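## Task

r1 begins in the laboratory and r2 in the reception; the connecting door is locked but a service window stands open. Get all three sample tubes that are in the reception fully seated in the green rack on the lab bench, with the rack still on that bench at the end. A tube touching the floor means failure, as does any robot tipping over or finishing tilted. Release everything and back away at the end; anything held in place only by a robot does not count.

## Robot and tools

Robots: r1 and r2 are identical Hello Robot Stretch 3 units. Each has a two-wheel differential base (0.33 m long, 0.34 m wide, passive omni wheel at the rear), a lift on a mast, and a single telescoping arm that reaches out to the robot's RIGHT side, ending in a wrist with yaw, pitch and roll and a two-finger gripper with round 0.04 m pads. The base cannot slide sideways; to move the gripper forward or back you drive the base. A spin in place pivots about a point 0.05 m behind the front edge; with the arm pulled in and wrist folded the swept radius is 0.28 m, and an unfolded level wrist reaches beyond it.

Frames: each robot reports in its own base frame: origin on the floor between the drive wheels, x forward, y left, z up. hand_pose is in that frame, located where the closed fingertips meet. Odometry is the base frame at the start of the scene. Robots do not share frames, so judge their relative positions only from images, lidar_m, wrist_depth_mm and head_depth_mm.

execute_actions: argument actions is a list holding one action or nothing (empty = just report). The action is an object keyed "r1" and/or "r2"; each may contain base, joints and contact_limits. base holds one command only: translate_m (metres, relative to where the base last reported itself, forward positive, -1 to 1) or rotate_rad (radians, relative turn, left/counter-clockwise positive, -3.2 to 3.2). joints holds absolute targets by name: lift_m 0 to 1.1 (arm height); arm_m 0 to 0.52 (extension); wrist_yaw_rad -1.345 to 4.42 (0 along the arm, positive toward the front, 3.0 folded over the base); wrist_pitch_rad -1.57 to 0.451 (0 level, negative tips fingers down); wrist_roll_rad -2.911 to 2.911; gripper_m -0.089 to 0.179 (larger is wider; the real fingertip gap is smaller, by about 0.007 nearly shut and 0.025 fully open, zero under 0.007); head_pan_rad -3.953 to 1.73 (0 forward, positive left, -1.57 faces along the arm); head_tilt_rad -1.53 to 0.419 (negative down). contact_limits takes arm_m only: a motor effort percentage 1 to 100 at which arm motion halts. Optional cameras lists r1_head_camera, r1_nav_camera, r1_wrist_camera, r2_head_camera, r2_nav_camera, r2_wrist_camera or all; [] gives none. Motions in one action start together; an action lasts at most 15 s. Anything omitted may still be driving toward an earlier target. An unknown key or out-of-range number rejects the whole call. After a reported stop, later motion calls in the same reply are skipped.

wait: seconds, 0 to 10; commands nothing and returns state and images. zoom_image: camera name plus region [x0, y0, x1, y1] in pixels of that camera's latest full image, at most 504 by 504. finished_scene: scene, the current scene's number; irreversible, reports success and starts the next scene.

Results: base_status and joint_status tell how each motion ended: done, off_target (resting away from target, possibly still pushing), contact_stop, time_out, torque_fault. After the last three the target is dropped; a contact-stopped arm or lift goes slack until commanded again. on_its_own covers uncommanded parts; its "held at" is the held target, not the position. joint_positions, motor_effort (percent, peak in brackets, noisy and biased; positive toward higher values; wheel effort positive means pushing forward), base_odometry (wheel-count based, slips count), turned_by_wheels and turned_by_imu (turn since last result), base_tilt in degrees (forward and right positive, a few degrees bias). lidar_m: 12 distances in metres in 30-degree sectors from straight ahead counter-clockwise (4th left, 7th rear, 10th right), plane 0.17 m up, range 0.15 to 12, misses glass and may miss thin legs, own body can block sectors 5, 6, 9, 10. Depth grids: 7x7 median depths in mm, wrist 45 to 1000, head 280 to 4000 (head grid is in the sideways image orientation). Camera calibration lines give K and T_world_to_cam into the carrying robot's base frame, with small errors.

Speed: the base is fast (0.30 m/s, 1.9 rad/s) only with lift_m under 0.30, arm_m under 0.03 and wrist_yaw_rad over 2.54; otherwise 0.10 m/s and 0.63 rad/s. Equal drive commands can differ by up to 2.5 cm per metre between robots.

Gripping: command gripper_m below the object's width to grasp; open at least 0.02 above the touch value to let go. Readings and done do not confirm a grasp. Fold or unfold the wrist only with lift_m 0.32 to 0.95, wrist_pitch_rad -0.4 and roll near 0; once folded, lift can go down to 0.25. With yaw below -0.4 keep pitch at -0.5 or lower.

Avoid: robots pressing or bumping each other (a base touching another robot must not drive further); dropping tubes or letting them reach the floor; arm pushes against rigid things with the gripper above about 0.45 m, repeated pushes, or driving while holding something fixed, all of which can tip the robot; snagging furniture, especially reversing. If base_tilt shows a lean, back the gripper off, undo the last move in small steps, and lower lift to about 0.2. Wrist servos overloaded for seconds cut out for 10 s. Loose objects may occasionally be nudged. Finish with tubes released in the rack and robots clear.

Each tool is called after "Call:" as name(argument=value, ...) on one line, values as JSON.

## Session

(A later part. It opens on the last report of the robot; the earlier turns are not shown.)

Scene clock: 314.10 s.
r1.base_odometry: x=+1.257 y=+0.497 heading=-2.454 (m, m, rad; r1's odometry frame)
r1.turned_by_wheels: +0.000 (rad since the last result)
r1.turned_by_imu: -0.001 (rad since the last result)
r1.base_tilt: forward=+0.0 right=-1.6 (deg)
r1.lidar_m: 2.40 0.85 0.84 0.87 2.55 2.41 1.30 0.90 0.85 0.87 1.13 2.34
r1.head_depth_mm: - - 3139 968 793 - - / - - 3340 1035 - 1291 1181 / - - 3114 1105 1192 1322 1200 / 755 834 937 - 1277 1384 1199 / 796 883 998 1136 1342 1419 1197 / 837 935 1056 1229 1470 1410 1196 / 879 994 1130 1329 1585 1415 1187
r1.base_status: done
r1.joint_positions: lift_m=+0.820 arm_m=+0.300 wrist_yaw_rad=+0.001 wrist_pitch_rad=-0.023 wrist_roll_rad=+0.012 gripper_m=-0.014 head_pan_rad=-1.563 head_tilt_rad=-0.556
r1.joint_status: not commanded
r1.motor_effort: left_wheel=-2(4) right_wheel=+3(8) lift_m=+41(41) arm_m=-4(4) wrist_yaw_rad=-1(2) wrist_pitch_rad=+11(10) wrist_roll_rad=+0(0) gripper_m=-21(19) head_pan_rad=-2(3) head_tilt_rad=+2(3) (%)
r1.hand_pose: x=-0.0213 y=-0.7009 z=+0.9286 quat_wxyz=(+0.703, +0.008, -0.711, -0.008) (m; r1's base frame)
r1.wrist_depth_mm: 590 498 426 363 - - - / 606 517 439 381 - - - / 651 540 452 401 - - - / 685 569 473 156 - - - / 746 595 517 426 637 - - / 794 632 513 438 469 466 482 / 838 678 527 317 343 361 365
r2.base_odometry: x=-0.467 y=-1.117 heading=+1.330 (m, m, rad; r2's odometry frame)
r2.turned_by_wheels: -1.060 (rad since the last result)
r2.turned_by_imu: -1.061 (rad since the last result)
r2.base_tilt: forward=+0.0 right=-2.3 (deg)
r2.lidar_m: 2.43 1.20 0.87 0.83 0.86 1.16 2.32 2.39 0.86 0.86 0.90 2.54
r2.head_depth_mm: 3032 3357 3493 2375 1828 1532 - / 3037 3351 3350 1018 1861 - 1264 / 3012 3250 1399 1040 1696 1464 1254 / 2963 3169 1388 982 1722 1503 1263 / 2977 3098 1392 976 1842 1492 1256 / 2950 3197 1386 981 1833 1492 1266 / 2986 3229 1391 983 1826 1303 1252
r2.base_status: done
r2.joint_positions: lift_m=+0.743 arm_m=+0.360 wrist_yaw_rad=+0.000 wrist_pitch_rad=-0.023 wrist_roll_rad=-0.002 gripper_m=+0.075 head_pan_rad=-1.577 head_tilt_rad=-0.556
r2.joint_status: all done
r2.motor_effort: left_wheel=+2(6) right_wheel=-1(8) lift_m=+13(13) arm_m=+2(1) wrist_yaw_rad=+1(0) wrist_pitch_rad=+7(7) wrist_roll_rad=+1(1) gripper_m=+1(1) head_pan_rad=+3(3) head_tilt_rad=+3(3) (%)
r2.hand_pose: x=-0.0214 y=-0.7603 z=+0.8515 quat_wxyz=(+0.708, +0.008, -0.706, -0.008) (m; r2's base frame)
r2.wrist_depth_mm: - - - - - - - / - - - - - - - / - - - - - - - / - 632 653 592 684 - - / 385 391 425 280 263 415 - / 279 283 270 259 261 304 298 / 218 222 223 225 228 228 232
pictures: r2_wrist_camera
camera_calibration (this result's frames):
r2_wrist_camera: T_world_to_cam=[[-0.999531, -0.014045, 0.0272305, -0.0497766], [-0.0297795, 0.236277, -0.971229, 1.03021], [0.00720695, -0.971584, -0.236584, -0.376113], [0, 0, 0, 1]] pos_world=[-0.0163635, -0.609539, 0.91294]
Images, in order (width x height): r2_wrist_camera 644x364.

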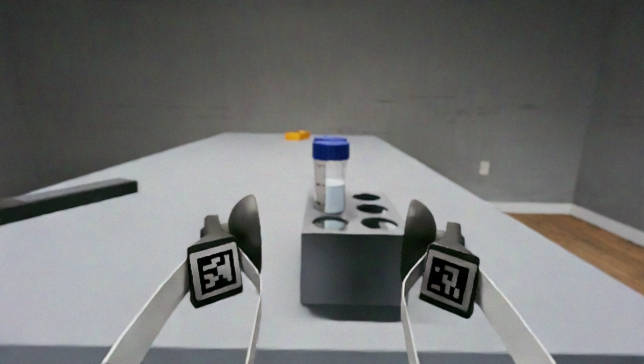

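Call:
execute_actions(actions=[{"r2":{"joints":{"arm_m":0.509,"lift_m":0.74}},"r1":{"base":{"rotate_rad":1.1}}}], cameras=["r2_wrist_camera"])

Call:
execute_actions(actions=[{"r2":{"joints":{"gripper_m":-0.015}},"r1":{"base":{"rotate_rad":0.8}}}], cameras=["r2_wrist_camera"])

Call:
execute_actions(actions=[{"r2":{"joints":{"lift_m":0.82}},"r1":{"base":{"rotate_rad":0.78}}}], cameras=["r2_wrist_camera","r1_wrist_camera","r1_head_camera"])

Scene clock: 321.90 s.
r1.base_odometry: x=+1.257 y=+0.497 heading=-1.354 (m, m, rad; r1's odometry frame)
r1.turned_by_wheels: +1.100 (rad since the last result)
r1.turned_by_imu: +1.100 (rad since the last result)
r1.base_tilt: forward=-0.1 right=-1.6 (deg)
r1.lidar_m: 1.35 0.86 2.51 2.41 1.22 0.89 0.85 0.88 1.20 2.35 2.43 0.84
r1.head_depth_mm: 1936 2116 2101 2098 1832 - - / 1959 2179 2444 2463 - 1390 1180 / 1953 2160 2443 2570 1666 1424 1196 / 1937 2149 2411 - 1691 1416 1201 / 1942 2141 2393 2294 1749 1418 1196 / 1935 2138 2387 2261 1743 1416 1192 / 1912 2129 2383 2255 1750 1417 1193
r1.base_status: done
r1.joint_positions: lift_m=+0.820 arm_m=+0.300 wrist_yaw_rad=+0.001 wrist_pitch_rad=-0.023 wrist_roll_rad=+0.012 gripper_m=-0.014 head_pan_rad=-1.563 head_tilt_rad=-0.556
r1.joint_status: not commanded
r1.motor_effort: left_wheel=-1(8) right_wheel=+3(9) lift_m=+41(40) arm_m=-4(4) wrist_yaw_rad=-2(1) wrist_pitch_rad=+11(11) wrist_roll_rad=+0(0) gripper_m=-21(20) head_pan_rad=-2(2) head_tilt_rad=+3(3) (%)
r1.hand_pose: x=-0.0213 y=-0.7009 z=+0.9286 quat_wxyz=(+0.703, +0.008, -0.711, -0.008) (m; r1's base frame)
r1.wrist_depth_mm: - - - - - - - / - - - - - - 977 / - - - - - - - / - - - 156 - - - / - - - - - - 974 / - - - - - - 937 / - - - - - - 953
r2.base_odometry: x=-0.467 y=-1.117 heading=+1.330 (m, m, rad; r2's odometry frame)
r2.turned_by_wheels: +0.000 (rad since the last result)
r2.turned_by_imu: +0.001 (rad since the last result)
r2.base_tilt: forward=-0.2 right=-2.2 (deg)
r2.lidar_m: 2.42 1.20 0.87 0.83 0.86 1.16 2.32 2.39 0.86 0.86 0.90 2.55
r2.head_depth_mm: 3066 3377 3323 2399 1841 1546 - / 3030 3370 3402 1023 1865 - 1234 / 3007 3238 1393 - 1720 1449 1255 / 2968 3132 1387 - 1840 1488 1238 / 3014 3178 1388 976 1836 1481 1250 / 2938 3182 1382 982 1823 1488 1263 / 2931 3175 1391 979 1836 1314 1257
r2.base_status: not commanded
r2.joint_positions: lift_m=+0.741 arm_m=+0.509 wrist_yaw_rad=+0.000 wrist_pitch_rad=-0.023 wrist_roll_rad=-0.002 gripper_m=+0.075 head_pan_rad=-1.577 head_tilt_rad=-0.556
r2.joint_status: all done
r2.motor_effort: left_wheel=+2(1) right_wheel=-1(1) lift_m=+13(6) arm_m=+2(4) wrist_yaw_rad=+0(0) wrist_pitch_rad=+7(7) wrist_roll_rad=+1(1) gripper_m=+0(1) head_pan_rad=+3(3) head_tilt_rad=+2(3) (%)
r2.hand_pose: x=-0.0214 y=-0.9093 z=+0.8495 quat_wxyz=(+0.708, +0.008, -0.706, -0.008) (m; r2's base frame)
r2.wrist_depth_mm: - - - - - - - / - - - - - - - / - - - - - - - / - 619 633 158 672 - - / 377 384 421 224 420 409 - / 275 278 267 155 197 301 293 / 216 218 220 147 148 215 227
pictures: r2_wrist_camera
camera_calibration (this result's frames):
r2_wrist_camera: T_world_to_cam=[[-0.999531, -0.0140369, 0.0272308, -0.0518095], [-0.0297778, 0.236267, -0.971232, 1.06346], [0.0071993, -0.971587, -0.236574, -0.521343], [0, 0, 0, 1]] pos_world=[-0.0163644, -0.758518, 0.910941]
Images, in order (width x height): r2_wrist_camera 644x364.

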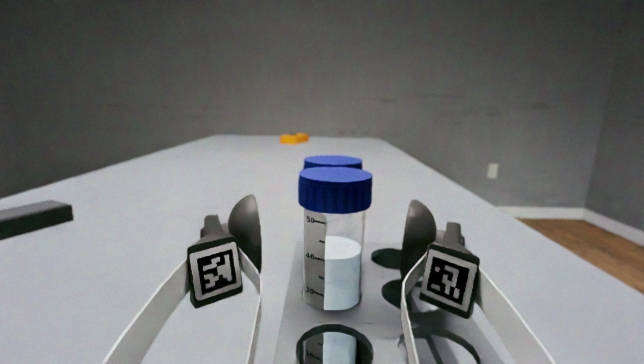

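Scene clock: 324.23 s.
r1.base_odometry: x=+1.257 y=+0.497 heading=-0.554 (m, m, rad; r1's odometry frame)
r1.turned_by_wheels: +0.800 (rad since the last result)
r1.turned_by_imu: +0.800 (rad since the last result)
r1.base_tilt: forward=+0.0 right=-1.6 (deg)
r1.lidar_m: 2.79 2.41 1.69 0.99 0.85 0.85 0.99 1.68 2.35 2.71 0.84 0.86
r1.head_depth_mm: 2105 2259 2464 2306 1850 - - / 2292 2471 2686 2493 - 1390 1183 / 2470 2716 2964 2646 1678 1427 1203 / 2716 2962 3119 - 1689 1420 1198 / 2967 3338 3295 2275 1751 1429 1194 / 3296 3656 3271 2255 1738 1411 1195 / 3181 3459 3209 2273 1575 1280 1192
r1.base_status: done
r1.joint_positions: lift_m=+0.820 arm_m=+0.300 wrist_yaw_rad=+0.001 wrist_pitch_rad=-0.023 wrist_roll_rad=+0.012 gripper_m=-0.014 head_pan_rad=-1.563 head_tilt_rad=-0.556
r1.joint_status: not commanded
r1.motor_effort: left_wheel=-1(8) right_wheel=+2(9) lift_m=+41(40) arm_m=-4(4) wrist_yaw_rad=-1(1) wrist_pitch_rad=+11(11) wrist_roll_rad=+0(0) gripper_m=-21(20) head_pan_rad=-4(3) head_tilt_rad=+3(2) (%)
r1.hand_pose: x=-0.0213 y=-0.7009 z=+0.9286 quat_wxyz=(+0.703, +0.008, -0.711, -0.008) (m; r1's base frame)
r1.wrist_depth_mm: - - - - - - - / - - - - - - - / - - - - - - - / - - - 157 - - - / - - - - - - - / - - - - - - - / - - - - - - -
r2.base_odometry: x=-0.467 y=-1.117 heading=+1.330 (m, m, rad; r2's odometry frame)
r2.turned_by_wheels: +0.000 (rad since the last result)
r2.turned_by_imu: +0.000 (rad since the last result)
r2.base_tilt: forward=+0.0 right=-2.2 (deg)
r2.lidar_m: 2.42 1.20 0.87 0.83 0.86 1.16 2.31 2.39 0.86 0.86 0.90 2.54
r2.head_depth_mm: 3016 3389 3373 2372 1840 1527 - / 3038 3333 3430 1024 1866 - 1225 / 3058 3279 1393 - 1721 1450 1254 / 2985 3148 1401 - 1834 1496 1258 / 2959 3151 1386 973 1838 1499 1254 / 2971 3151 1393 977 1836 1494 1254 / 2953 3264 1385 974 1820 1318 1263
r2.base_status: not commanded
r2.joint_positions: lift_m=+0.741 arm_m=+0.509 wrist_yaw_rad=+0.000 wrist_pitch_rad=-0.023 wrist_roll_rad=-0.002 gripper_m=-0.014 head_pan_rad=-1.577 head_tilt_rad=-0.556
r2.joint_status: all done
r2.motor_effort: left_wheel=+2(2) right_wheel=+0(1) lift_m=+13(13) arm_m=+2(3) wrist_yaw_rad=+0(0) wrist_pitch_rad=+7(7) wrist_roll_rad=+1(1) gripper_m=-19(99) head_pan_rad=+3(3) head_tilt_rad=+3(2) (%)
r2.hand_pose: x=-0.0214 y=-0.9093 z=+0.8495 quat_wxyz=(+0.708, +0.008, -0.706, -0.008) (m; r2's base frame)
r2.wrist_depth_mm: - - - - - - - / - - - - - - - / - - - - - - - / - 616 637 151 677 - - / 377 384 391 151 434 409 - / 273 277 272 154 - 292 293 / 215 217 219 148 148 226 227
pictures: r2_wrist_camera
camera_calibration (this result's frames):
r2_wrist_camera: T_world_to_cam=[[-0.999531, -0.0139909, 0.0272287, -0.0517776], [-0.0297661, 0.236433, -0.971192, 1.06353], [0.00715007, -0.971547, -0.236738, -0.521177], [0, 0, 0, 1]] pos_world=[-0.0163696, -0.758527, 0.910922]
Images, in order (width x height): r2_wrist_camera 644x364.

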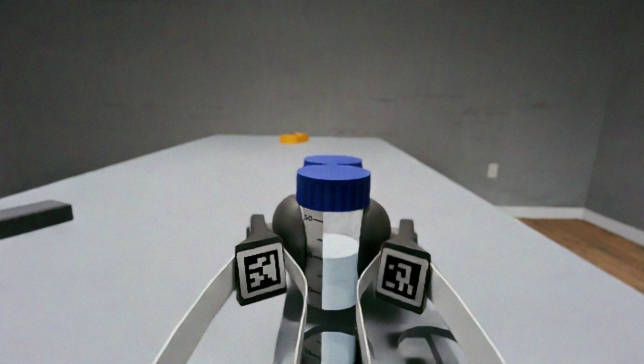

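Scene clock: 326.60 s.
r1.base_odometry: x=+1.257 y=+0.497 heading=+0.226 (m, m, rad; r1's odometry frame)
r1.turned_by_wheels: +0.780 (rad since the last result)
r1.turned_by_imu: +0.780 (rad since the last result)
r1.base_tilt: forward=+0.0 right=-1.6 (deg)
r1.lidar_m: 2.41 1.21 0.88 0.85 0.89 1.21 2.35 2.44 0.84 1.29 0.87 2.50
r1.head_depth_mm: 2880 3241 3365 2215 1849 - - / 2875 3197 3139 1029 - 1318 1182 / 2849 3108 1379 1052 1679 1429 1200 / 2838 3081 1372 - 1698 1420 1207 / 2859 3048 1368 965 1762 1423 1194 / 2828 3116 1360 966 1677 1381 1191 / 2879 3143 3079 956 1097 1336 1195
r1.base_status: done
r1.joint_positions: lift_m=+0.820 arm_m=+0.300 wrist_yaw_rad=+0.001 wrist_pitch_rad=-0.023 wrist_roll_rad=+0.012 gripper_m=-0.014 head_pan_rad=-1.563 head_tilt_rad=-0.556
r1.joint_status: not commanded
r1.motor_effort: left_wheel=-2(8) right_wheel=+3(8) lift_m=+41(41) arm_m=-5(3) wrist_yaw_rad=-2(0) wrist_pitch_rad=+11(11) wrist_roll_rad=+0(0) gripper_m=-20(21) head_pan_rad=-4(3) head_tilt_rad=+2(2) (%)
r1.hand_pose: x=-0.0213 y=-0.7009 z=+0.9286 quat_wxyz=(+0.703, +0.008, -0.711, -0.008) (m; r1's base frame)
r1.wrist_depth_mm: - - - - - - - / - - - - - - - / - - - - - - - / - - 949 156 - - - / 588 574 602 597 640 - - / 402 414 382 339 460 464 - / 320 324 333 311 318 355 364
r2.base_odometry: x=-0.467 y=-1.117 heading=+1.330 (m, m, rad; r2's odometry frame)
r2.turned_by_wheels: +0.000 (rad since the last result)
r2.turned_by_imu: +0.000 (rad since the last result)
r2.base_tilt: forward=-0.1 right=-2.2 (deg)
r2.lidar_m: 2.43 1.21 0.87 0.83 0.86 1.16 2.32 2.39 0.86 0.86 0.90 2.55
r2.head_depth_mm: 3063 3404 3429 2377 1900 - - / 3032 3308 3407 1070 - 1380 1248 / 3025 3263 1587 943 1777 1458 1252 / 2997 3157 1575 955 1845 1495 1253 / 2968 3166 1397 979 1825 1480 1255 / 2941 3161 1388 978 1815 1498 1255 / 2941 3307 1388 976 1831 1306 1261
r2.base_status: not commanded
r2.joint_positions: lift_m=+0.819 arm_m=+0.509 wrist_yaw_rad=+0.000 wrist_pitch_rad=-0.023 wrist_roll_rad=-0.002 gripper_m=-0.014 head_pan_rad=-1.577 head_tilt_rad=-0.556
r2.joint_status: all done
r2.motor_effort: left_wheel=+2(2) right_wheel=-2(1) lift_m=+42(41) arm_m=+3(2) wrist_yaw_rad=+0(0) wrist_pitch_rad=+7(7) wrist_roll_rad=+1(1) gripper_m=-19(19) head_pan_rad=+3(3) head_tilt_rad=+3(3) (%)
r2.hand_pose: x=-0.0214 y=-0.9093 z=+0.9280 quat_wxyz=(+0.708, +0.008, -0.706, -0.008) (m; r2's base frame)
r2.wrist_depth_mm: - - - - - - - / - - - - - - - / - - - - - - - / - - 943 151 - - - / 617 578 584 150 659 - - / 395 416 412 154 - 435 - / 327 328 330 162 338 342 -
pictures: r1_head_camera (sideways: a quarter turn clockwise sets it upright), r1_wrist_camera, r2_wrist_camera
camera_calibration (this result's frames):
r1_head_camera: T_world_to_cam=[[0.00761776, 0.572251, -0.820043, 1.09566], [0.999533, -0.0286267, -0.0106915, 0.0100076], [-0.0295934, -0.819578, -0.572202, 0.70621], [0, 0, 0, 1]] pos_world=[0.00254977, -0.0479115, 1.30269]
r1_wrist_camera: T_world_to_cam=[[-0.999346, -0.0134273, 0.0335665, -0.0635992], [-0.0356736, 0.21563, -0.975823, 1.0833], [0.00586471, -0.976383, -0.215968, -0.318921], [0, 0, 0, 1]] pos_world=[-0.0230422, -0.545834, 0.990365]
r2_wrist_camera: T_world_to_cam=[[-0.999531, -0.0139944, 0.0272272, -0.0539179], [-0.0297661, 0.236509, -0.971173, 1.13987], [0.00715147, -0.971529, -0.236815, -0.502492], [0, 0, 0, 1]] pos_world=[-0.0163695, -0.758529, 0.989484]
Images, in order (width x height): r1_head_camera 896x504, r1_wrist_camera 644x364, r2_wrist_camera 644x364.

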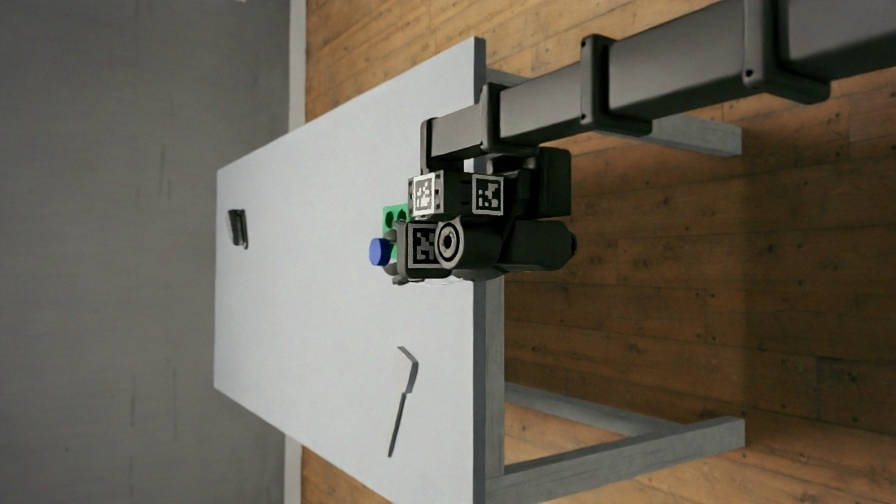

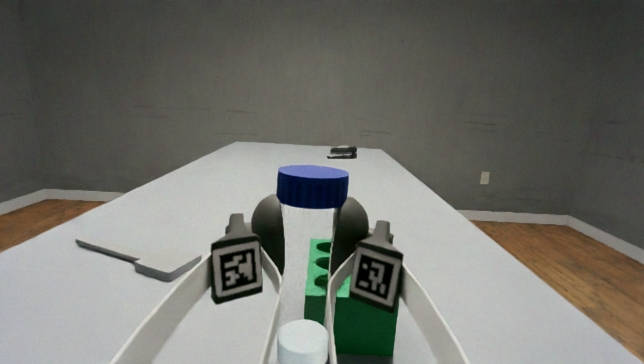

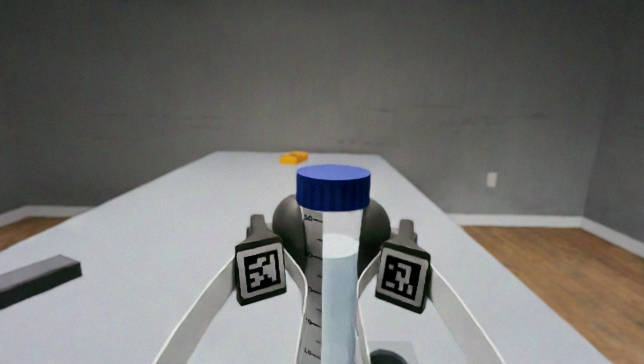

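Call:
execute_actions(actions=[{"r2":{"base":{"rotate_rad":1.2},"joints":{"arm_m":0.32}},"r1":{"base":{"translate_m":-0.022},"joints":{"arm_m":0.513,"lift_m":0.806}}}], cameras=["r1_wrist_camera","r1_head_camera","r1_nav_camera"])

Scene clock: 342.37 s.
r1.base_odometry: x=+1.235 y=+0.492 heading=+0.226 (m, m, rad; r1's odometry frame)
r1.turned_by_wheels: +0.000 (rad since the last result)
r1.turned_by_imu: -0.001 (rad since the last result)
r1.base_tilt: forward=-0.2 right=-1.5 (deg)
r1.lidar_m: 2.43 1.21 0.88 0.85 0.88 1.21 2.32 2.41 0.83 1.37 0.87 2.52
r1.head_depth_mm: 2890 3159 3369 2325 1772 - - / 2884 3199 3346 1007 - 1321 1187 / 2843 3097 1474 936 1760 1389 1200 / 2866 3121 1473 926 1753 1421 1198 / 2874 3108 1366 966 1754 1418 1196 / 2846 3122 1355 961 1687 1418 1192 / 2828 3120 3059 957 1150 1310 1196
r1.base_status: done
r1.joint_positions: lift_m=+0.806 arm_m=+0.513 wrist_yaw_rad=+0.001 wrist_pitch_rad=-0.023 wrist_roll_rad=+0.012 gripper_m=-0.014 head_pan_rad=-1.563 head_tilt_rad=-0.556
r1.joint_status: all done
r1.motor_effort: left_wheel=-2(6) right_wheel=+3(6) lift_m=+27(38) arm_m=+4(3) wrist_yaw_rad=-1(1) wrist_pitch_rad=+10(11) wrist_roll_rad=+0(0) gripper_m=-21(21) head_pan_rad=-3(2) head_tilt_rad=+2(3) (%)
r1.hand_pose: x=-0.0213 y=-0.9133 z=+0.9151 quat_wxyz=(+0.703, +0.008, -0.711, -0.008) (m; r1's base frame)
r1.wrist_depth_mm: - - - - - - - / - - - - - - - / - - - - - - - / - 958 894 157 - - - / 517 529 552 565 604 - - / 377 386 362 389 437 430 - / 302 303 313 212 324 336 355
r2.base_odometry: x=-0.467 y=-1.117 heading=+2.530 (m, m, rad; r2's odometry frame)
r2.turned_by_wheels: +1.200 (rad since the last result)
r2.turned_by_imu: +1.203 (rad since the last result)
r2.base_tilt: forward=+0.0 right=-2.2 (deg)
r2.lidar_m: 0.84 0.83 0.91 1.38 2.32 2.52 0.86 0.93 0.90 2.46 2.11 1.05
r2.head_depth_mm: 2644 2904 3241 2353 1928 - - / 2509 2739 3056 2595 - 1467 1257 / 2382 2646 2917 - 1743 1503 1254 / 2266 2522 2774 - 1783 1483 1259 / 2168 2425 2668 2366 1833 1491 1257 / 2104 2284 2521 2403 1832 1489 1259 / 1995 2198 2407 2369 1843 1488 1256
r2.base_status: done
r2.joint_positions: lift_m=+0.819 arm_m=+0.320 wrist_yaw_rad=+0.000 wrist_pitch_rad=-0.023 wrist_roll_rad=-0.002 gripper_m=-0.014 head_pan_rad=-1.577 head_tilt_rad=-0.556
r2.joint_status: all done
r2.motor_effort: left_wheel=-1(5) right_wheel=+3(9) lift_m=+43(42) arm_m=-3(4) wrist_yaw_rad=+0(0) wrist_pitch_rad=+7(7) wrist_roll_rad=+1(1) gripper_m=-19(19) head_pan_rad=+3(3) head_tilt_rad=+3(3) (%)
r2.hand_pose: x=-0.0214 y=-0.7209 z=+0.9280 quat_wxyz=(+0.708, +0.008, -0.706, -0.008) (m; r2's base frame)
r2.wrist_depth_mm: - - - - - - - / - - - - - - - / - - - - - - - / - - - 151 - - - / - - - 151 - - - / - - - 154 - - - / - - - 162 - - -
pictures: r1_head_camera (sideways: a quarter turn clockwise sets it upright), r1_nav_camera (sideways: a quarter turn counterclockwise sets it upright), r1_wrist_camera
camera_calibration (this result's frames):
r1_head_camera: T_world_to_cam=[[0.00761901, 0.572249, -0.820045, 1.09566], [0.999533, -0.0286289, -0.0106914, 0.0100074], [-0.0295951, -0.81958, -0.5722, 0.706206], [0, 0, 0, 1]] pos_world=[0.00254967, -0.0479115, 1.30269]
r1_nav_camera: T_world_to_cam=[[-0.0235678, -0.485379, 0.873986, -1.0911], [-0.999203, 0.0396208, -0.00494041, 0.06219], [-0.03223, -0.873406, -0.485926, 0.592688], [0, 0, 0, 1]] pos_world=[0.0555279, -0.0144065, 1.24192]
r1_wrist_camera: T_world_to_cam=[[-0.999347, -0.0134101, 0.0335665, -0.0659888], [-0.0356699, 0.21563, -0.975823, 1.11598], [0.00584794, -0.976383, -0.215968, -0.52923], [0, 0, 0, 1]] pos_world=[-0.0230439, -0.758255, 0.976916]
Images, in order (width x height): r1_head_camera 896x504, r1_nav_camera 672x504, r1_wrist_camera 644x364.

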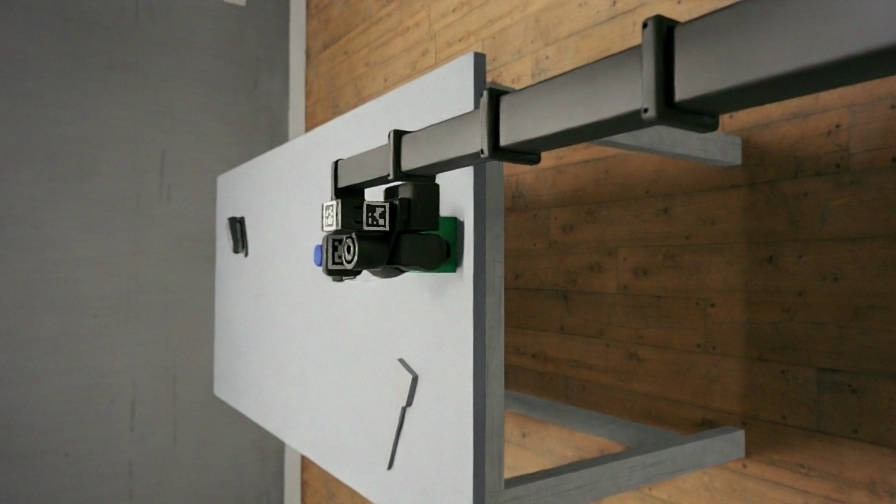

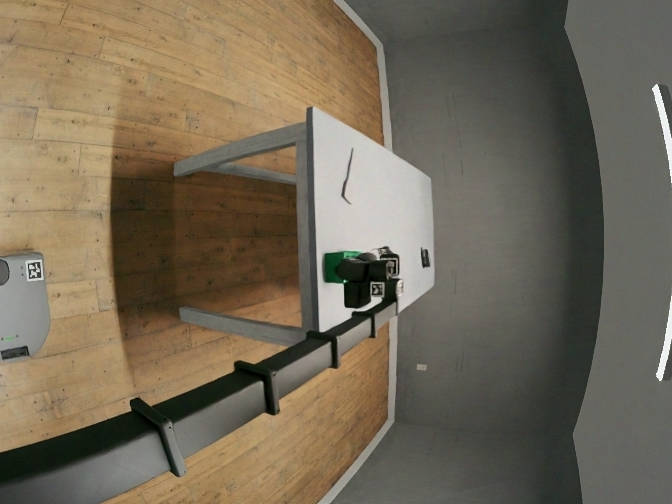

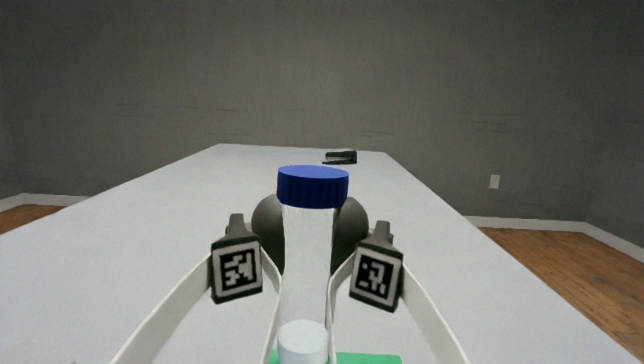

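Call:
execute_actions(actions=[{"r2":{"base":{"rotate_rad":0.7}},"r1":{"joints":{"lift_m":0.786}}}], cameras=["r1_wrist_camera"])

Scene clock: 347.97 s.
r1.base_odometry: x=+1.235 y=+0.492 heading=+0.226 (m, m, rad; r1's odometry frame)
r1.turned_by_wheels: +0.000 (rad since the last result)
r1.turned_by_imu: -0.001 (rad since the last result)
r1.base_tilt: forward=-0.1 right=-1.5 (deg)
r1.lidar_m: 2.43 1.21 0.88 0.85 0.88 1.21 2.33 2.41 0.83 1.37 0.87 2.52
r1.head_depth_mm: 2875 3229 3338 2314 1765 1467 - / 2866 3159 3361 1004 - - 1178 / 2876 3101 1470 916 1715 1389 1202 / 2879 3062 1459 913 1745 1419 1199 / 2892 3073 1370 964 1750 1418 1196 / 2825 3091 1350 964 1674 1424 1197 / 2850 3130 3023 956 1154 1306 1194
r1.base_status: not commanded
r1.joint_positions: lift_m=+0.786 arm_m=+0.513 wrist_yaw_rad=+0.001 wrist_pitch_rad=-0.019 wrist_roll_rad=+0.012 gripper_m=-0.014 head_pan_rad=-1.563 head_tilt_rad=-0.556
r1.joint_status: all done
r1.motor_effort: left_wheel=-2(3) right_wheel=+3(3) lift_m=+26(26) arm_m=+4(3) wrist_yaw_rad=-1(2) wrist_pitch_rad=+9(11) wrist_roll_rad=+0(0) gripper_m=-21(21) head_pan_rad=-2(2) head_tilt_rad=+3(2) (%)
r1.hand_pose: x=-0.0213 y=-0.9134 z=+0.8961 quat_wxyz=(+0.703, +0.007, -0.711, -0.007) (m; r1's base frame)
r1.wrist_depth_mm: - - - - - - - / - - - - - - - / - - - - - - - / - 787 823 156 944 - - / 471 487 512 505 548 - - / 345 358 331 354 395 392 - / 266 276 283 195 283 302 309
r2.base_odometry: x=-0.467 y=-1.117 heading=-3.053 (m, m, rad; r2's odometry frame)
r2.turned_by_wheels: +0.700 (rad since the last result)
r2.turned_by_imu: +0.702 (rad since the last result)
r2.base_tilt: forward=-0.1 right=-2.2 (deg)
r2.lidar_m: 0.83 1.00 1.85 2.33 2.78 0.86 0.90 2.76 2.43 1.51 0.93 0.83
r2.head_depth_mm: 2018 2212 2410 2388 1930 - - / 2069 2258 2508 2580 - 1482 1249 / 2138 2331 2541 - 1744 1488 1251 / 2206 2405 2641 - 1773 1494 1254 / 1846 2001 2174 2202 1846 1483 1251 / 1502 1590 1701 1777 1781 1486 1252 / 1260 1317 1413 1477 1567 1490 1254
r2.base_status: done
r2.joint_positions: lift_m=+0.819 arm_m=+0.320 wrist_yaw_rad=+0.000 wrist_pitch_rad=-0.023 wrist_roll_rad=-0.002 gripper_m=-0.014 head_pan_rad=-1.577 head_tilt_rad=-0.556
r2.joint_status: not commanded
r2.motor_effort: left_wheel=-1(5) right_wheel=+3(12) lift_m=+43(43) arm_m=-3(3) wrist_yaw_rad=+0(0) wrist_pitch_rad=+7(7) wrist_roll_rad=+1(1) gripper_m=-19(19) head_pan_rad=+3(3) head_tilt_rad=+3(3) (%)
r2.hand_pose: x=-0.0214 y=-0.7209 z=+0.9280 quat_wxyz=(+0.708, +0.008, -0.706, -0.008) (m; r2's base frame)
r2.wrist_depth_mm: 593 754 - - - - - / 602 763 - - - - - / 603 768 - - - - - / 606 799 - 152 - - - / 623 801 - 151 - - - / 623 824 - 154 - - - / 645 811 - 161 - - -
pictures: r1_wrist_camera
camera_calibration (this result's frames):
r1_wrist_camera: T_world_to_cam=[[-0.999347, -0.0132825, 0.0336145, -0.0652786], [-0.0356671, 0.211891, -0.976642, 1.09478], [0.00584964, -0.977203, -0.212226, -0.537562], [0, 0, 0, 1]] pos_world=[-0.0230439, -0.758147, 0.957316]
Images, in order (width x height): r1_wrist_camera 644x364.

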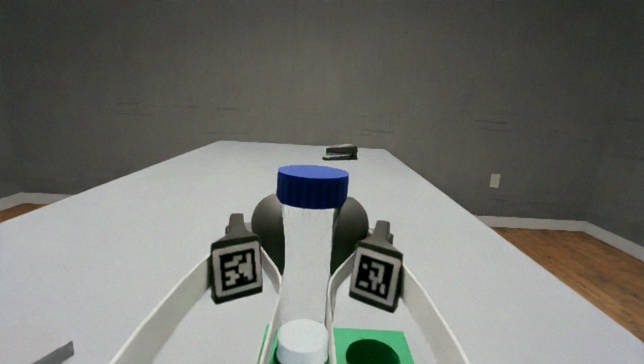

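Call:
execute_actions(actions=[{"r2":{"base":{"rotate_rad":0.6}},"r1":{"joints":{"lift_m":0.765}}}], cameras=["r1_wrist_camera"])

Scene clock: 354.73 s.
r1.base_odometry: x=+1.235 y=+0.492 heading=+0.226 (m, m, rad; r1's odometry frame)
r1.turned_by_wheels: +0.000 (rad since the last result)
r1.turned_by_imu: -0.001 (rad since the last result)
r1.base_tilt: forward=-0.1 right=-1.7 (deg)
r1.lidar_m: 2.43 1.21 0.88 0.85 0.88 1.21 2.33 2.41 0.83 1.37 0.87 2.53
r1.head_depth_mm: 2903 3216 3343 2292 1773 1479 - / 2878 3190 3334 1005 1762 - 1176 / 2909 3127 1435 971 1700 1385 1202 / 2870 3101 1463 955 1752 1417 1194 / 2824 3079 1368 966 1755 1416 1196 / 2850 3116 1358 961 1684 1415 1198 / 2869 3172 3042 959 1156 1305 1196
r1.base_status: not commanded
r1.joint_positions: lift_m=+0.765 arm_m=+0.513 wrist_yaw_rad=+0.001 wrist_pitch_rad=-0.017 wrist_roll_rad=+0.012 gripper_m=-0.014 head_pan_rad=-1.563 head_tilt_rad=-0.556
r1.joint_status: all done
r1.motor_effort: left_wheel=-3(2) right_wheel=+3(3) lift_m=+27(27) arm_m=+3(3) wrist_yaw_rad=-1(2) wrist_pitch_rad=+8(9) wrist_roll_rad=+0(0) gripper_m=-20(20) head_pan_rad=-4(3) head_tilt_rad=+2(3) (%)
r1.hand_pose: x=-0.0213 y=-0.9135 z=+0.8754 quat_wxyz=(+0.703, +0.007, -0.711, -0.006) (m; r1's base frame)
r1.wrist_depth_mm: - - - - - - - / - - - - - - - / - - - - - - - / - 683 739 156 847 - - / 424 427 465 457 497 539 - / 309 316 293 319 354 350 - / 236 246 253 177 187 272 278
r2.base_odometry: x=-0.467 y=-1.117 heading=-2.453 (m, m, rad; r2's odometry frame)
r2.turned_by_wheels: +0.600 (rad since the last result)
r2.turned_by_imu: +0.601 (rad since the last result)
r2.base_tilt: forward=-0.1 right=-2.3 (deg)
r2.lidar_m: 1.05 2.20 2.34 2.94 3.50 0.90 2.66 2.43 1.37 0.90 0.83 0.84
r2.head_depth_mm: 1154 1301 1484 1748 1883 - - / 1046 1176 1333 1503 - 1482 1253 / 959 1069 1198 - 1651 1508 1248 / 887 973 1070 - 1423 1480 1254 / 822 898 990 1020 1250 1389 1246 / 779 868 999 979 842 1273 1251 / - - 3366 978 784 1144 1230
r2.base_status: done
r2.joint_positions: lift_m=+0.819 arm_m=+0.320 wrist_yaw_rad=+0.000 wrist_pitch_rad=-0.023 wrist_roll_rad=-0.002 gripper_m=-0.014 head_pan_rad=-1.577 head_tilt_rad=-0.556
r2.joint_status: not commanded
r2.motor_effort: left_wheel=-1(7) right_wheel=+3(10) lift_m=+42(42) arm_m=-3(3) wrist_yaw_rad=+0(0) wrist_pitch_rad=+7(7) wrist_roll_rad=+1(1) gripper_m=-19(18) head_pan_rad=+3(3) head_tilt_rad=+3(2) (%)
r2.hand_pose: x=-0.0214 y=-0.7209 z=+0.9280 quat_wxyz=(+0.708, +0.008, -0.706, -0.008) (m; r2's base frame)
r2.wrist_depth_mm: - - 376 445 548 712 962 / - - 386 462 569 739 - / - - 396 478 598 792 - / - - 412 151 638 846 - / 582 542 404 151 709 895 - / 421 421 406 154 - 922 - / 330 333 460 162 725 - -
pictures: r1_wrist_camera
camera_calibration (this result's frames):
r1_wrist_camera: T_world_to_cam=[[-0.999347, -0.0132431, 0.0336305, -0.0645611], [-0.035667, 0.210649, -0.976911, 1.07369], [0.00585311, -0.977472, -0.210984, -0.543321], [0, 0, 0, 1]] pos_world=[-0.0230436, -0.758107, 0.936436]
Images, in order (width x height): r1_wrist_camera 644x364.

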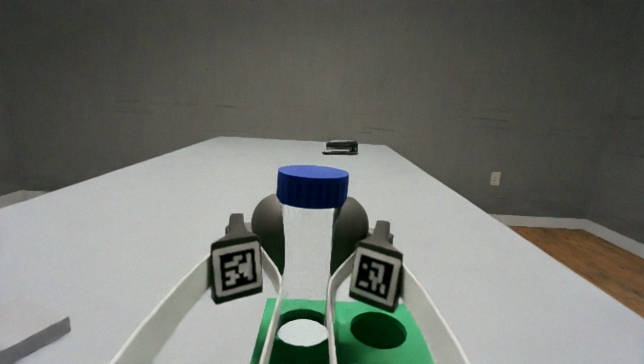

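Call:
execute_actions(actions=[{"r2":{"base":{"rotate_rad":0.66}},"r1":{"joints":{"lift_m":0.742}}}], cameras=["r1_wrist_camera","r2_wrist_camera"])

Call:
execute_actions(actions=[{"r2":{"joints":{"arm_m":0.498,"lift_m":0.797}},"r1":{"joints":{"gripper_m":0.075}}}], cameras=["r1_wrist_camera"])

Call:
execute_actions(actions=[{"r2":{"joints":{"lift_m":0.775}},"r1":{"joints":{"arm_m":0.45}}}], cameras=["r1_wrist_camera","r2_wrist_camera"])

Scene clock: 367.43 s.
r1.base_odometry: x=+1.235 y=+0.492 heading=+0.226 (m, m, rad; r1's odometry frame)
r1.turned_by_wheels: +0.000 (rad since the last result)
r1.turned_by_imu: -0.001 (rad since the last result)
r1.base_tilt: forward=+0.1 right=-1.5 (deg)
r1.lidar_m: 2.43 1.21 0.88 0.85 0.88 1.21 2.33 2.42 0.84 1.37 0.87 2.53
r1.head_depth_mm: 2859 3169 3327 2312 1778 1470 1237 / 2878 3203 3335 973 1685 - 1178 / 2888 3116 1393 - 1761 1385 1204 / 2854 3075 1412 969 1770 1419 1200 / 2851 3072 1367 964 1748 1429 1197 / 2873 3091 1357 961 1692 1417 1193 / 2833 3168 3049 957 1155 1308 1191
r1.base_status: not commanded
r1.joint_positions: lift_m=+0.742 arm_m=+0.513 wrist_yaw_rad=+0.001 wrist_pitch_rad=-0.017 wrist_roll_rad=+0.012 gripper_m=-0.014 head_pan_rad=-1.563 head_tilt_rad=-0.556
r1.joint_status: all done
r1.motor_effort: left_wheel=-3(3) right_wheel=+4(3) lift_m=+26(27) arm_m=+3(3) wrist_yaw_rad=-1(1) wrist_pitch_rad=+8(8) wrist_roll_rad=+0(0) gripper_m=-20(21) head_pan_rad=-1(3) head_tilt_rad=+3(2) (%)
r1.hand_pose: x=-0.0213 y=-0.9135 z=+0.8524 quat_wxyz=(+0.703, +0.007, -0.711, -0.006) (m; r1's base frame)
r1.wrist_depth_mm: - - - - - - - / - - - - - - - / - - - - - - - / 658 599 642 157 712 - - / 366 378 401 401 435 439 - / 257 276 254 189 300 308 319 / 213 215 212 151 203 235 241
r2.base_odometry: x=-0.467 y=-1.117 heading=-1.793 (m, m, rad; r2's odometry frame)
r2.turned_by_wheels: +0.660 (rad since the last result)
r2.turned_by_imu: +0.662 (rad since the last result)
r2.base_tilt: forward=-0.1 right=-2.1 (deg)
r2.lidar_m: 2.32 2.42 0.86 0.89 3.46 2.53 2.43 1.17 0.86 0.83 0.86 1.19
r2.head_depth_mm: - - 3416 982 823 - - / - - 3380 1073 - 1269 1251 / - 2243 2691 1127 953 1258 1266 / - 3069 3453 - 810 1253 1261 / - 3094 3166 950 813 1242 1265 / - - 3379 984 812 1241 1254 / - - 3407 984 807 1229 1253
r2.base_status: done
r2.joint_positions: lift_m=+0.819 arm_m=+0.320 wrist_yaw_rad=+0.000 wrist_pitch_rad=-0.023 wrist_roll_rad=-0.002 gripper_m=-0.014 head_pan_rad=-1.577 head_tilt_rad=-0.556
r2.joint_status: not commanded
r2.motor_effort: left_wheel=-1(6) right_wheel=+2(9) lift_m=+42(42) arm_m=-3(3) wrist_yaw_rad=+0(0) wrist_pitch_rad=+7(7) wrist_roll_rad=+1(1) gripper_m=-19(19) head_pan_rad=+3(3) head_tilt_rad=+3(2) (%)
r2.hand_pose: x=-0.0214 y=-0.7209 z=+0.9280 quat_wxyz=(+0.708, +0.008, -0.706, -0.008) (m; r2's base frame)
r2.wrist_depth_mm: - - - - - - - / - - - - - - - / - - - - - - - / - - - 151 - - - / - 588 596 151 - 626 - / 419 422 327 154 - 445 451 / 330 332 322 162 342 345 350
pictures: r1_wrist_camera, r2_wrist_camera
camera_calibration (this result's frames):
r1_wrist_camera: T_world_to_cam=[[-0.999347, -0.0132384, 0.0336306, -0.0637855], [-0.0356661, 0.21065, -0.976911, 1.05125], [0.00584848, -0.977472, -0.210984, -0.548168], [0, 0, 0, 1]] pos_world=[-0.023044, -0.758107, 0.913464]
r2_wrist_camera: T_world_to_cam=[[-0.999532, -0.0139703, 0.0272235, -0.0512667], [-0.0297568, 0.23651, -0.971173, 1.09531], [0.00712892, -0.971529, -0.236815, -0.319455], [0, 0, 0, 1]] pos_world=[-0.0163723, -0.570128, 0.989484]
Images, in order (width x height): r1_wrist_camera 644x364, r2_wrist_camera 644x364.

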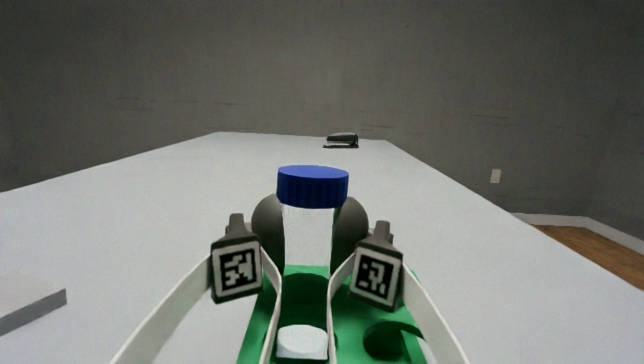

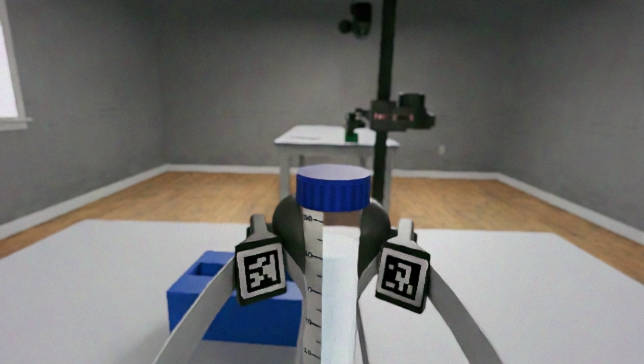

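Scene clock: 370.00 s.
r1.base_odometry: x=+1.235 y=+0.492 heading=+0.226 (m, m, rad; r1's odometry frame)
r1.turned_by_wheels: +0.000 (rad since the last result)
r1.turned_by_imu: -0.001 (rad since the last result)
r1.base_tilt: forward=+0.0 right=-1.5 (deg)
r1.lidar_m: 2.43 1.21 0.88 0.85 0.88 1.21 2.32 2.41 0.83 1.37 0.87 2.53
r1.head_depth_mm: 2909 3176 3356 2337 1778 1467 1236 / 2884 3198 3344 974 1683 - 1177 / 2863 3135 1384 - 1753 1386 1201 / 2884 3108 1422 967 1740 1424 1195 / 2864 3072 1365 963 1739 1425 1195 / 2874 3090 1352 960 1678 1408 1192 / 2838 3171 3009 959 1153 1305 1196
r1.base_status: not commanded
r1.joint_positions: lift_m=+0.742 arm_m=+0.513 wrist_yaw_rad=+0.001 wrist_pitch_rad=-0.016 wrist_roll_rad=+0.012 gripper_m=+0.075 head_pan_rad=-1.563 head_tilt_rad=-0.556
r1.joint_status: all done
r1.motor_effort: left_wheel=-2(3) right_wheel=+3(4) lift_m=+26(26) arm_m=+2(3) wrist_yaw_rad=-1(1) wrist_pitch_rad=+7(8) wrist_roll_rad=+0(0) gripper_m=+0(87) head_pan_rad=-2(3) head_tilt_rad=+2(2) (%)
r1.hand_pose: x=-0.0213 y=-0.9135 z=+0.8529 quat_wxyz=(+0.703, +0.006, -0.711, -0.006) (m; r1's base frame)
r1.wrist_depth_mm: - - - - - - - / - - - - - - - / - - - - - - - / 649 601 638 159 730 - - / 366 382 397 401 464 440 - / 269 272 262 188 198 313 319 / 218 216 210 151 174 237 241
r2.base_odometry: x=-0.467 y=-1.117 heading=-1.793 (m, m, rad; r2's odometry frame)
r2.turned_by_wheels: +0.000 (rad since the last result)
r2.turned_by_imu: +0.000 (rad since the last result)
r2.base_tilt: forward=-0.2 right=-2.2 (deg)
r2.lidar_m: 2.32 2.41 0.86 0.89 3.48 2.52 2.43 1.17 0.86 0.83 0.86 1.19
r2.head_depth_mm: - - 3393 984 812 - - / - - 3395 1020 - 1263 1261 / - 2235 3213 906 814 1261 1246 / - 2994 3537 902 815 1257 1257 / - 3038 3102 947 809 1243 1251 / - - 3381 981 810 1238 1250 / - - 3387 980 812 1236 1266
r2.base_status: not commanded
r2.joint_positions: lift_m=+0.798 arm_m=+0.498 wrist_yaw_rad=+0.000 wrist_pitch_rad=-0.023 wrist_roll_rad=-0.002 gripper_m=-0.014 head_pan_rad=-1.577 head_tilt_rad=-0.556
r2.joint_status: all done
r2.motor_effort: left_wheel=-1(1) right_wheel=+2(3) lift_m=+13(39) arm_m=+2(2) wrist_yaw_rad=+0(0) wrist_pitch_rad=+7(7) wrist_roll_rad=+1(1) gripper_m=-19(19) head_pan_rad=+4(3) head_tilt_rad=+4(4) (%)
r2.hand_pose: x=-0.0214 y=-0.8983 z=+0.9065 quat_wxyz=(+0.708, +0.008, -0.706, -0.008) (m; r2's base frame)
r2.wrist_depth_mm: - - - - - - - / - - - - - - - / - - - - - - - / - - - 151 - - - / - - - 151 - - - / 381 383 380 153 - 406 409 / 299 228 230 162 309 314 315
pictures: r1_wrist_camera
camera_calibration (this result's frames):
r1_wrist_camera: T_world_to_cam=[[-0.999347, -0.0131818, 0.0336533, -0.063768], [-0.0356658, 0.208878, -0.977291, 1.05041], [0.00585301, -0.977853, -0.209212, -0.54998], [0, 0, 0, 1]] pos_world=[-0.0230436, -0.758048, 0.91364]
Images, in order (width x height): r1_wrist_camera 644x364.

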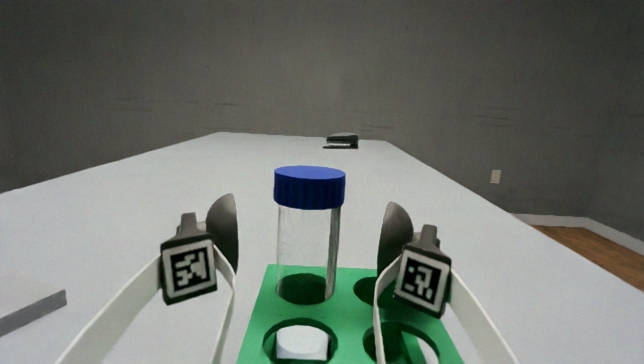

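Scene clock: 371.63 s.
r1.base_odometry: x=+1.235 y=+0.492 heading=+0.226 (m, m, rad; r1's odometry frame)
r1.turned_by_wheels: +0.000 (rad since the last result)
r1.turned_by_imu: +0.000 (rad since the last result)
r1.base_tilt: forward=-0.2 right=-1.6 (deg)
r1.lidar_m: 2.43 1.21 0.88 0.85 0.88 1.21 2.32 2.41 0.84 1.37 0.87 2.52
r1.head_depth_mm: 2881 3196 3341 2313 1777 1448 1236 / 2895 3194 3341 979 1651 - 1178 / 2880 3088 1383 - 1758 1392 1204 / 2852 3073 1378 - 1756 1414 1201 / 2877 3054 1375 965 1739 1420 1188 / 2833 3102 1354 965 1688 1415 1194 / 2827 3143 3046 958 1149 1314 1192
r1.base_status: not commanded
r1.joint_positions: lift_m=+0.742 arm_m=+0.450 wrist_yaw_rad=+0.001 wrist_pitch_rad=-0.016 wrist_roll_rad=+0.012 gripper_m=+0.075 head_pan_rad=-1.563 head_tilt_rad=-0.556
r1.joint_status: all done
r1.motor_effort: left_wheel=-1(3) right_wheel=+4(3) lift_m=+27(26) arm_m=-4(4) wrist_yaw_rad=-1(1) wrist_pitch_rad=+7(7) wrist_roll_rad=+0(0) gripper_m=-1(0) head_pan_rad=-4(2) head_tilt_rad=+2(2) (%)
r1.hand_pose: x=-0.0213 y=-0.8511 z=+0.8529 quat_wxyz=(+0.703, +0.006, -0.711, -0.006) (m; r1's base frame)
r1.wrist_depth_mm: - - - - - - - / - - - - - - - / - - - - - - - / 667 605 642 591 731 - - / 367 385 395 261 463 438 - / 261 271 266 188 215 313 319 / 218 216 211 137 139 239 243
r2.base_odometry: x=-0.467 y=-1.117 heading=-1.793 (m, m, rad; r2's odometry frame)
r2.turned_by_wheels: +0.000 (rad since the last result)
r2.turned_by_imu: +0.000 (rad since the last result)
r2.base_tilt: forward=-0.1 right=-2.3 (deg)
r2.lidar_m: 2.32 2.42 0.86 0.89 3.48 2.52 2.43 1.17 0.86 0.83 0.86 1.19
r2.head_depth_mm: - - 3395 980 811 1208 - / - - 3377 1026 - 1262 1233 / - 2158 2767 905 811 1249 1251 / - 3087 3603 906 809 1253 1263 / - 3049 3178 943 812 1242 1255 / - - 3413 985 809 1248 1255 / - - 3413 984 812 1226 1262
r2.base_status: not commanded
r2.joint_positions: lift_m=+0.776 arm_m=+0.498 wrist_yaw_rad=+0.000 wrist_pitch_rad=-0.023 wrist_roll_rad=-0.002 gripper_m=-0.014 head_pan_rad=-1.577 head_tilt_rad=-0.556
r2.joint_status: all done
r2.motor_effort: left_wheel=-1(1) right_wheel=+2(3) lift_m=+13(16) arm_m=+3(2) wrist_yaw_rad=+0(0) wrist_pitch_rad=+7(7) wrist_roll_rad=+1(1) gripper_m=-19(20) head_pan_rad=+3(3) head_tilt_rad=+2(3) (%)
r2.hand_pose: x=-0.0214 y=-0.8983 z=+0.8844 quat_wxyz=(+0.708, +0.008, -0.706, -0.008) (m; r2's base frame)
r2.wrist_depth_mm: - - - - - - - / - - - - - - - / - - - - - - - / - - - 152 - - - / - - - 150 - - - / 341 345 338 154 - 360 365 / 257 205 198 161 277 280 282
pictures: r1_wrist_camera, r2_wrist_camera
camera_calibration (this result's frames):
r1_wrist_camera: T_world_to_cam=[[-0.999347, -0.0131818, 0.0336533, -0.062945], [-0.0356658, 0.208878, -0.977291, 1.03737], [0.00585296, -0.977853, -0.209212, -0.488931], [0, 0, 0, 1]] pos_world=[-0.0230437, -0.695616, 0.91364]
r2_wrist_camera: T_world_to_cam=[[-0.999532, -0.0139657, 0.0272236, -0.0525554], [-0.0297558, 0.23651, -0.971173, 1.09494], [0.00712443, -0.971529, -0.236815, -0.50212], [0, 0, 0, 1]] pos_world=[-0.0163727, -0.747521, 0.945896]
Images, in order (width x height): r1_wrist_camera 644x364, r2_wrist_camera 644x364.

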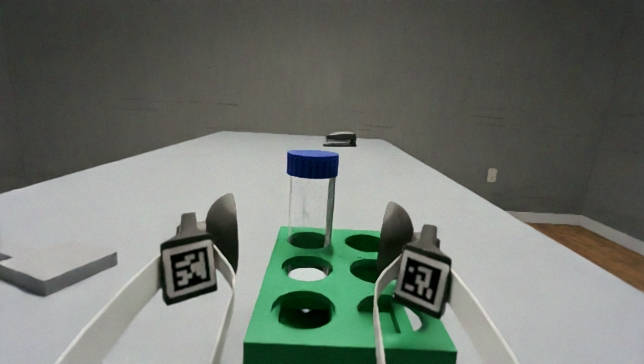

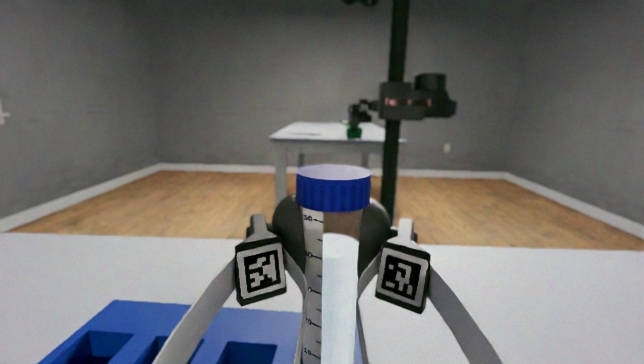

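Call:
execute_actions(actions=[{"r2":{"joints":{"lift_m":0.742}},"r1":{"base":{"rotate_rad":0.8},"joints":{"arm_m":0.32}}}], cameras=["r2_wrist_camera"])

Scene clock: 376.73 s.
r1.base_odometry: x=+1.235 y=+0.492 heading=+1.025 (m, m, rad; r1's odometry frame)
r1.turned_by_wheels: +0.800 (rad since the last result)
r1.turned_by_imu: +0.800 (rad since the last result)
r1.base_tilt: forward=-0.1 right=-1.6 (deg)
r1.lidar_m: 0.98 0.85 0.85 1.00 1.73 2.32 2.72 0.84 0.88 2.79 2.43 1.67
r1.head_depth_mm: 3115 3375 3412 966 1657 1434 1266 / 3374 3620 3332 2198 1120 - 1205 / 3157 3587 3306 2413 - 1421 1203 / 2883 3214 3319 2409 1636 1418 1194 / 2606 2872 3084 2290 1753 1417 1192 / 2369 2617 2831 2287 1736 1416 1191 / 2211 2389 2613 2260 1740 1413 1188
r1.base_status: done
r1.joint_positions: lift_m=+0.742 arm_m=+0.320 wrist_yaw_rad=+0.001 wrist_pitch_rad=-0.016 wrist_roll_rad=+0.012 gripper_m=+0.075 head_pan_rad=-1.563 head_tilt_rad=-0.556
r1.joint_status: all done
r1.motor_effort: left_wheel=-2(8) right_wheel=+3(10) lift_m=+27(26) arm_m=-3(2) wrist_yaw_rad=-2(1) wrist_pitch_rad=+7(7) wrist_roll_rad=+0(0) gripper_m=+0(1) head_pan_rad=-2(2) head_tilt_rad=+2(2) (%)
r1.hand_pose: x=-0.0213 y=-0.7211 z=+0.8529 quat_wxyz=(+0.703, +0.006, -0.711, -0.006) (m; r1's base frame)
r1.wrist_depth_mm: - - - - - - - / - - - - - - - / - - - - - - - / - - - - - - - / - - - - - - 575 / - - - - - - 315 / - - - - - - 322
r2.base_odometry: x=-0.467 y=-1.117 heading=-1.793 (m, m, rad; r2's odometry frame)
r2.turned_by_wheels: +0.000 (rad since the last result)
r2.turned_by_imu: +0.001 (rad since the last result)
r2.base_tilt: forward=-0.1 right=-2.3 (deg)
r2.lidar_m: 2.32 2.41 0.86 0.89 3.48 2.52 2.43 1.17 0.86 0.83 0.86 1.19
r2.head_depth_mm: - - 3380 985 813 1233 - / - - 3472 1006 - - 1225 / - 2505 3150 - 810 1255 1258 / - 3053 3398 - 808 1250 1267 / - 2546 3176 944 811 1248 1255 / - - 3390 977 808 1241 1259 / - - 3385 983 815 1236 1259
r2.base_status: not commanded
r2.joint_positions: lift_m=+0.743 arm_m=+0.498 wrist_yaw_rad=+0.001 wrist_pitch_rad=-0.023 wrist_roll_rad=-0.002 gripper_m=-0.014 head_pan_rad=-1.577 head_tilt_rad=-0.556
r2.joint_status: all done
r2.motor_effort: left_wheel=-1(1) right_wheel=+2(2) lift_m=+12(13) arm_m=+2(2) wrist_yaw_rad=-1(1) wrist_pitch_rad=+7(7) wrist_roll_rad=+1(1) gripper_m=-19(18) head_pan_rad=+3(3) head_tilt_rad=+4(3) (%)
r2.hand_pose: x=-0.0212 y=-0.8983 z=+0.8515 quat_wxyz=(+0.708, +0.009, -0.706, -0.008) (m; r2's base frame)
r2.wrist_depth_mm: - - - - - - - / - - - - - - - / - - - - - - - / - - - 151 - - - / 390 394 402 151 453 417 425 / 282 194 192 154 296 299 301 / 149 150 150 152 229 232 234
pictures: r2_wrist_camera
camera_calibration (this result's frames):
r2_wrist_camera: T_world_to_cam=[[-0.999521, -0.0147132, 0.0272212, -0.0521356], [-0.02993, 0.236444, -0.971184, 1.06287], [0.00785288, -0.971534, -0.236772, -0.509958], [0, 0, 0, 1]] pos_world=[-0.0162943, -0.747518, 0.912915]
Images, in order (width x height): r2_wrist_camera 644x364.

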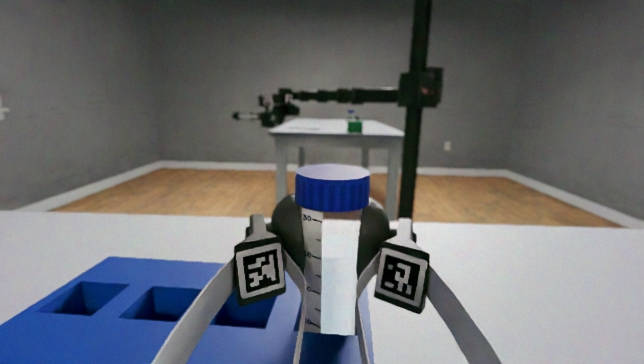

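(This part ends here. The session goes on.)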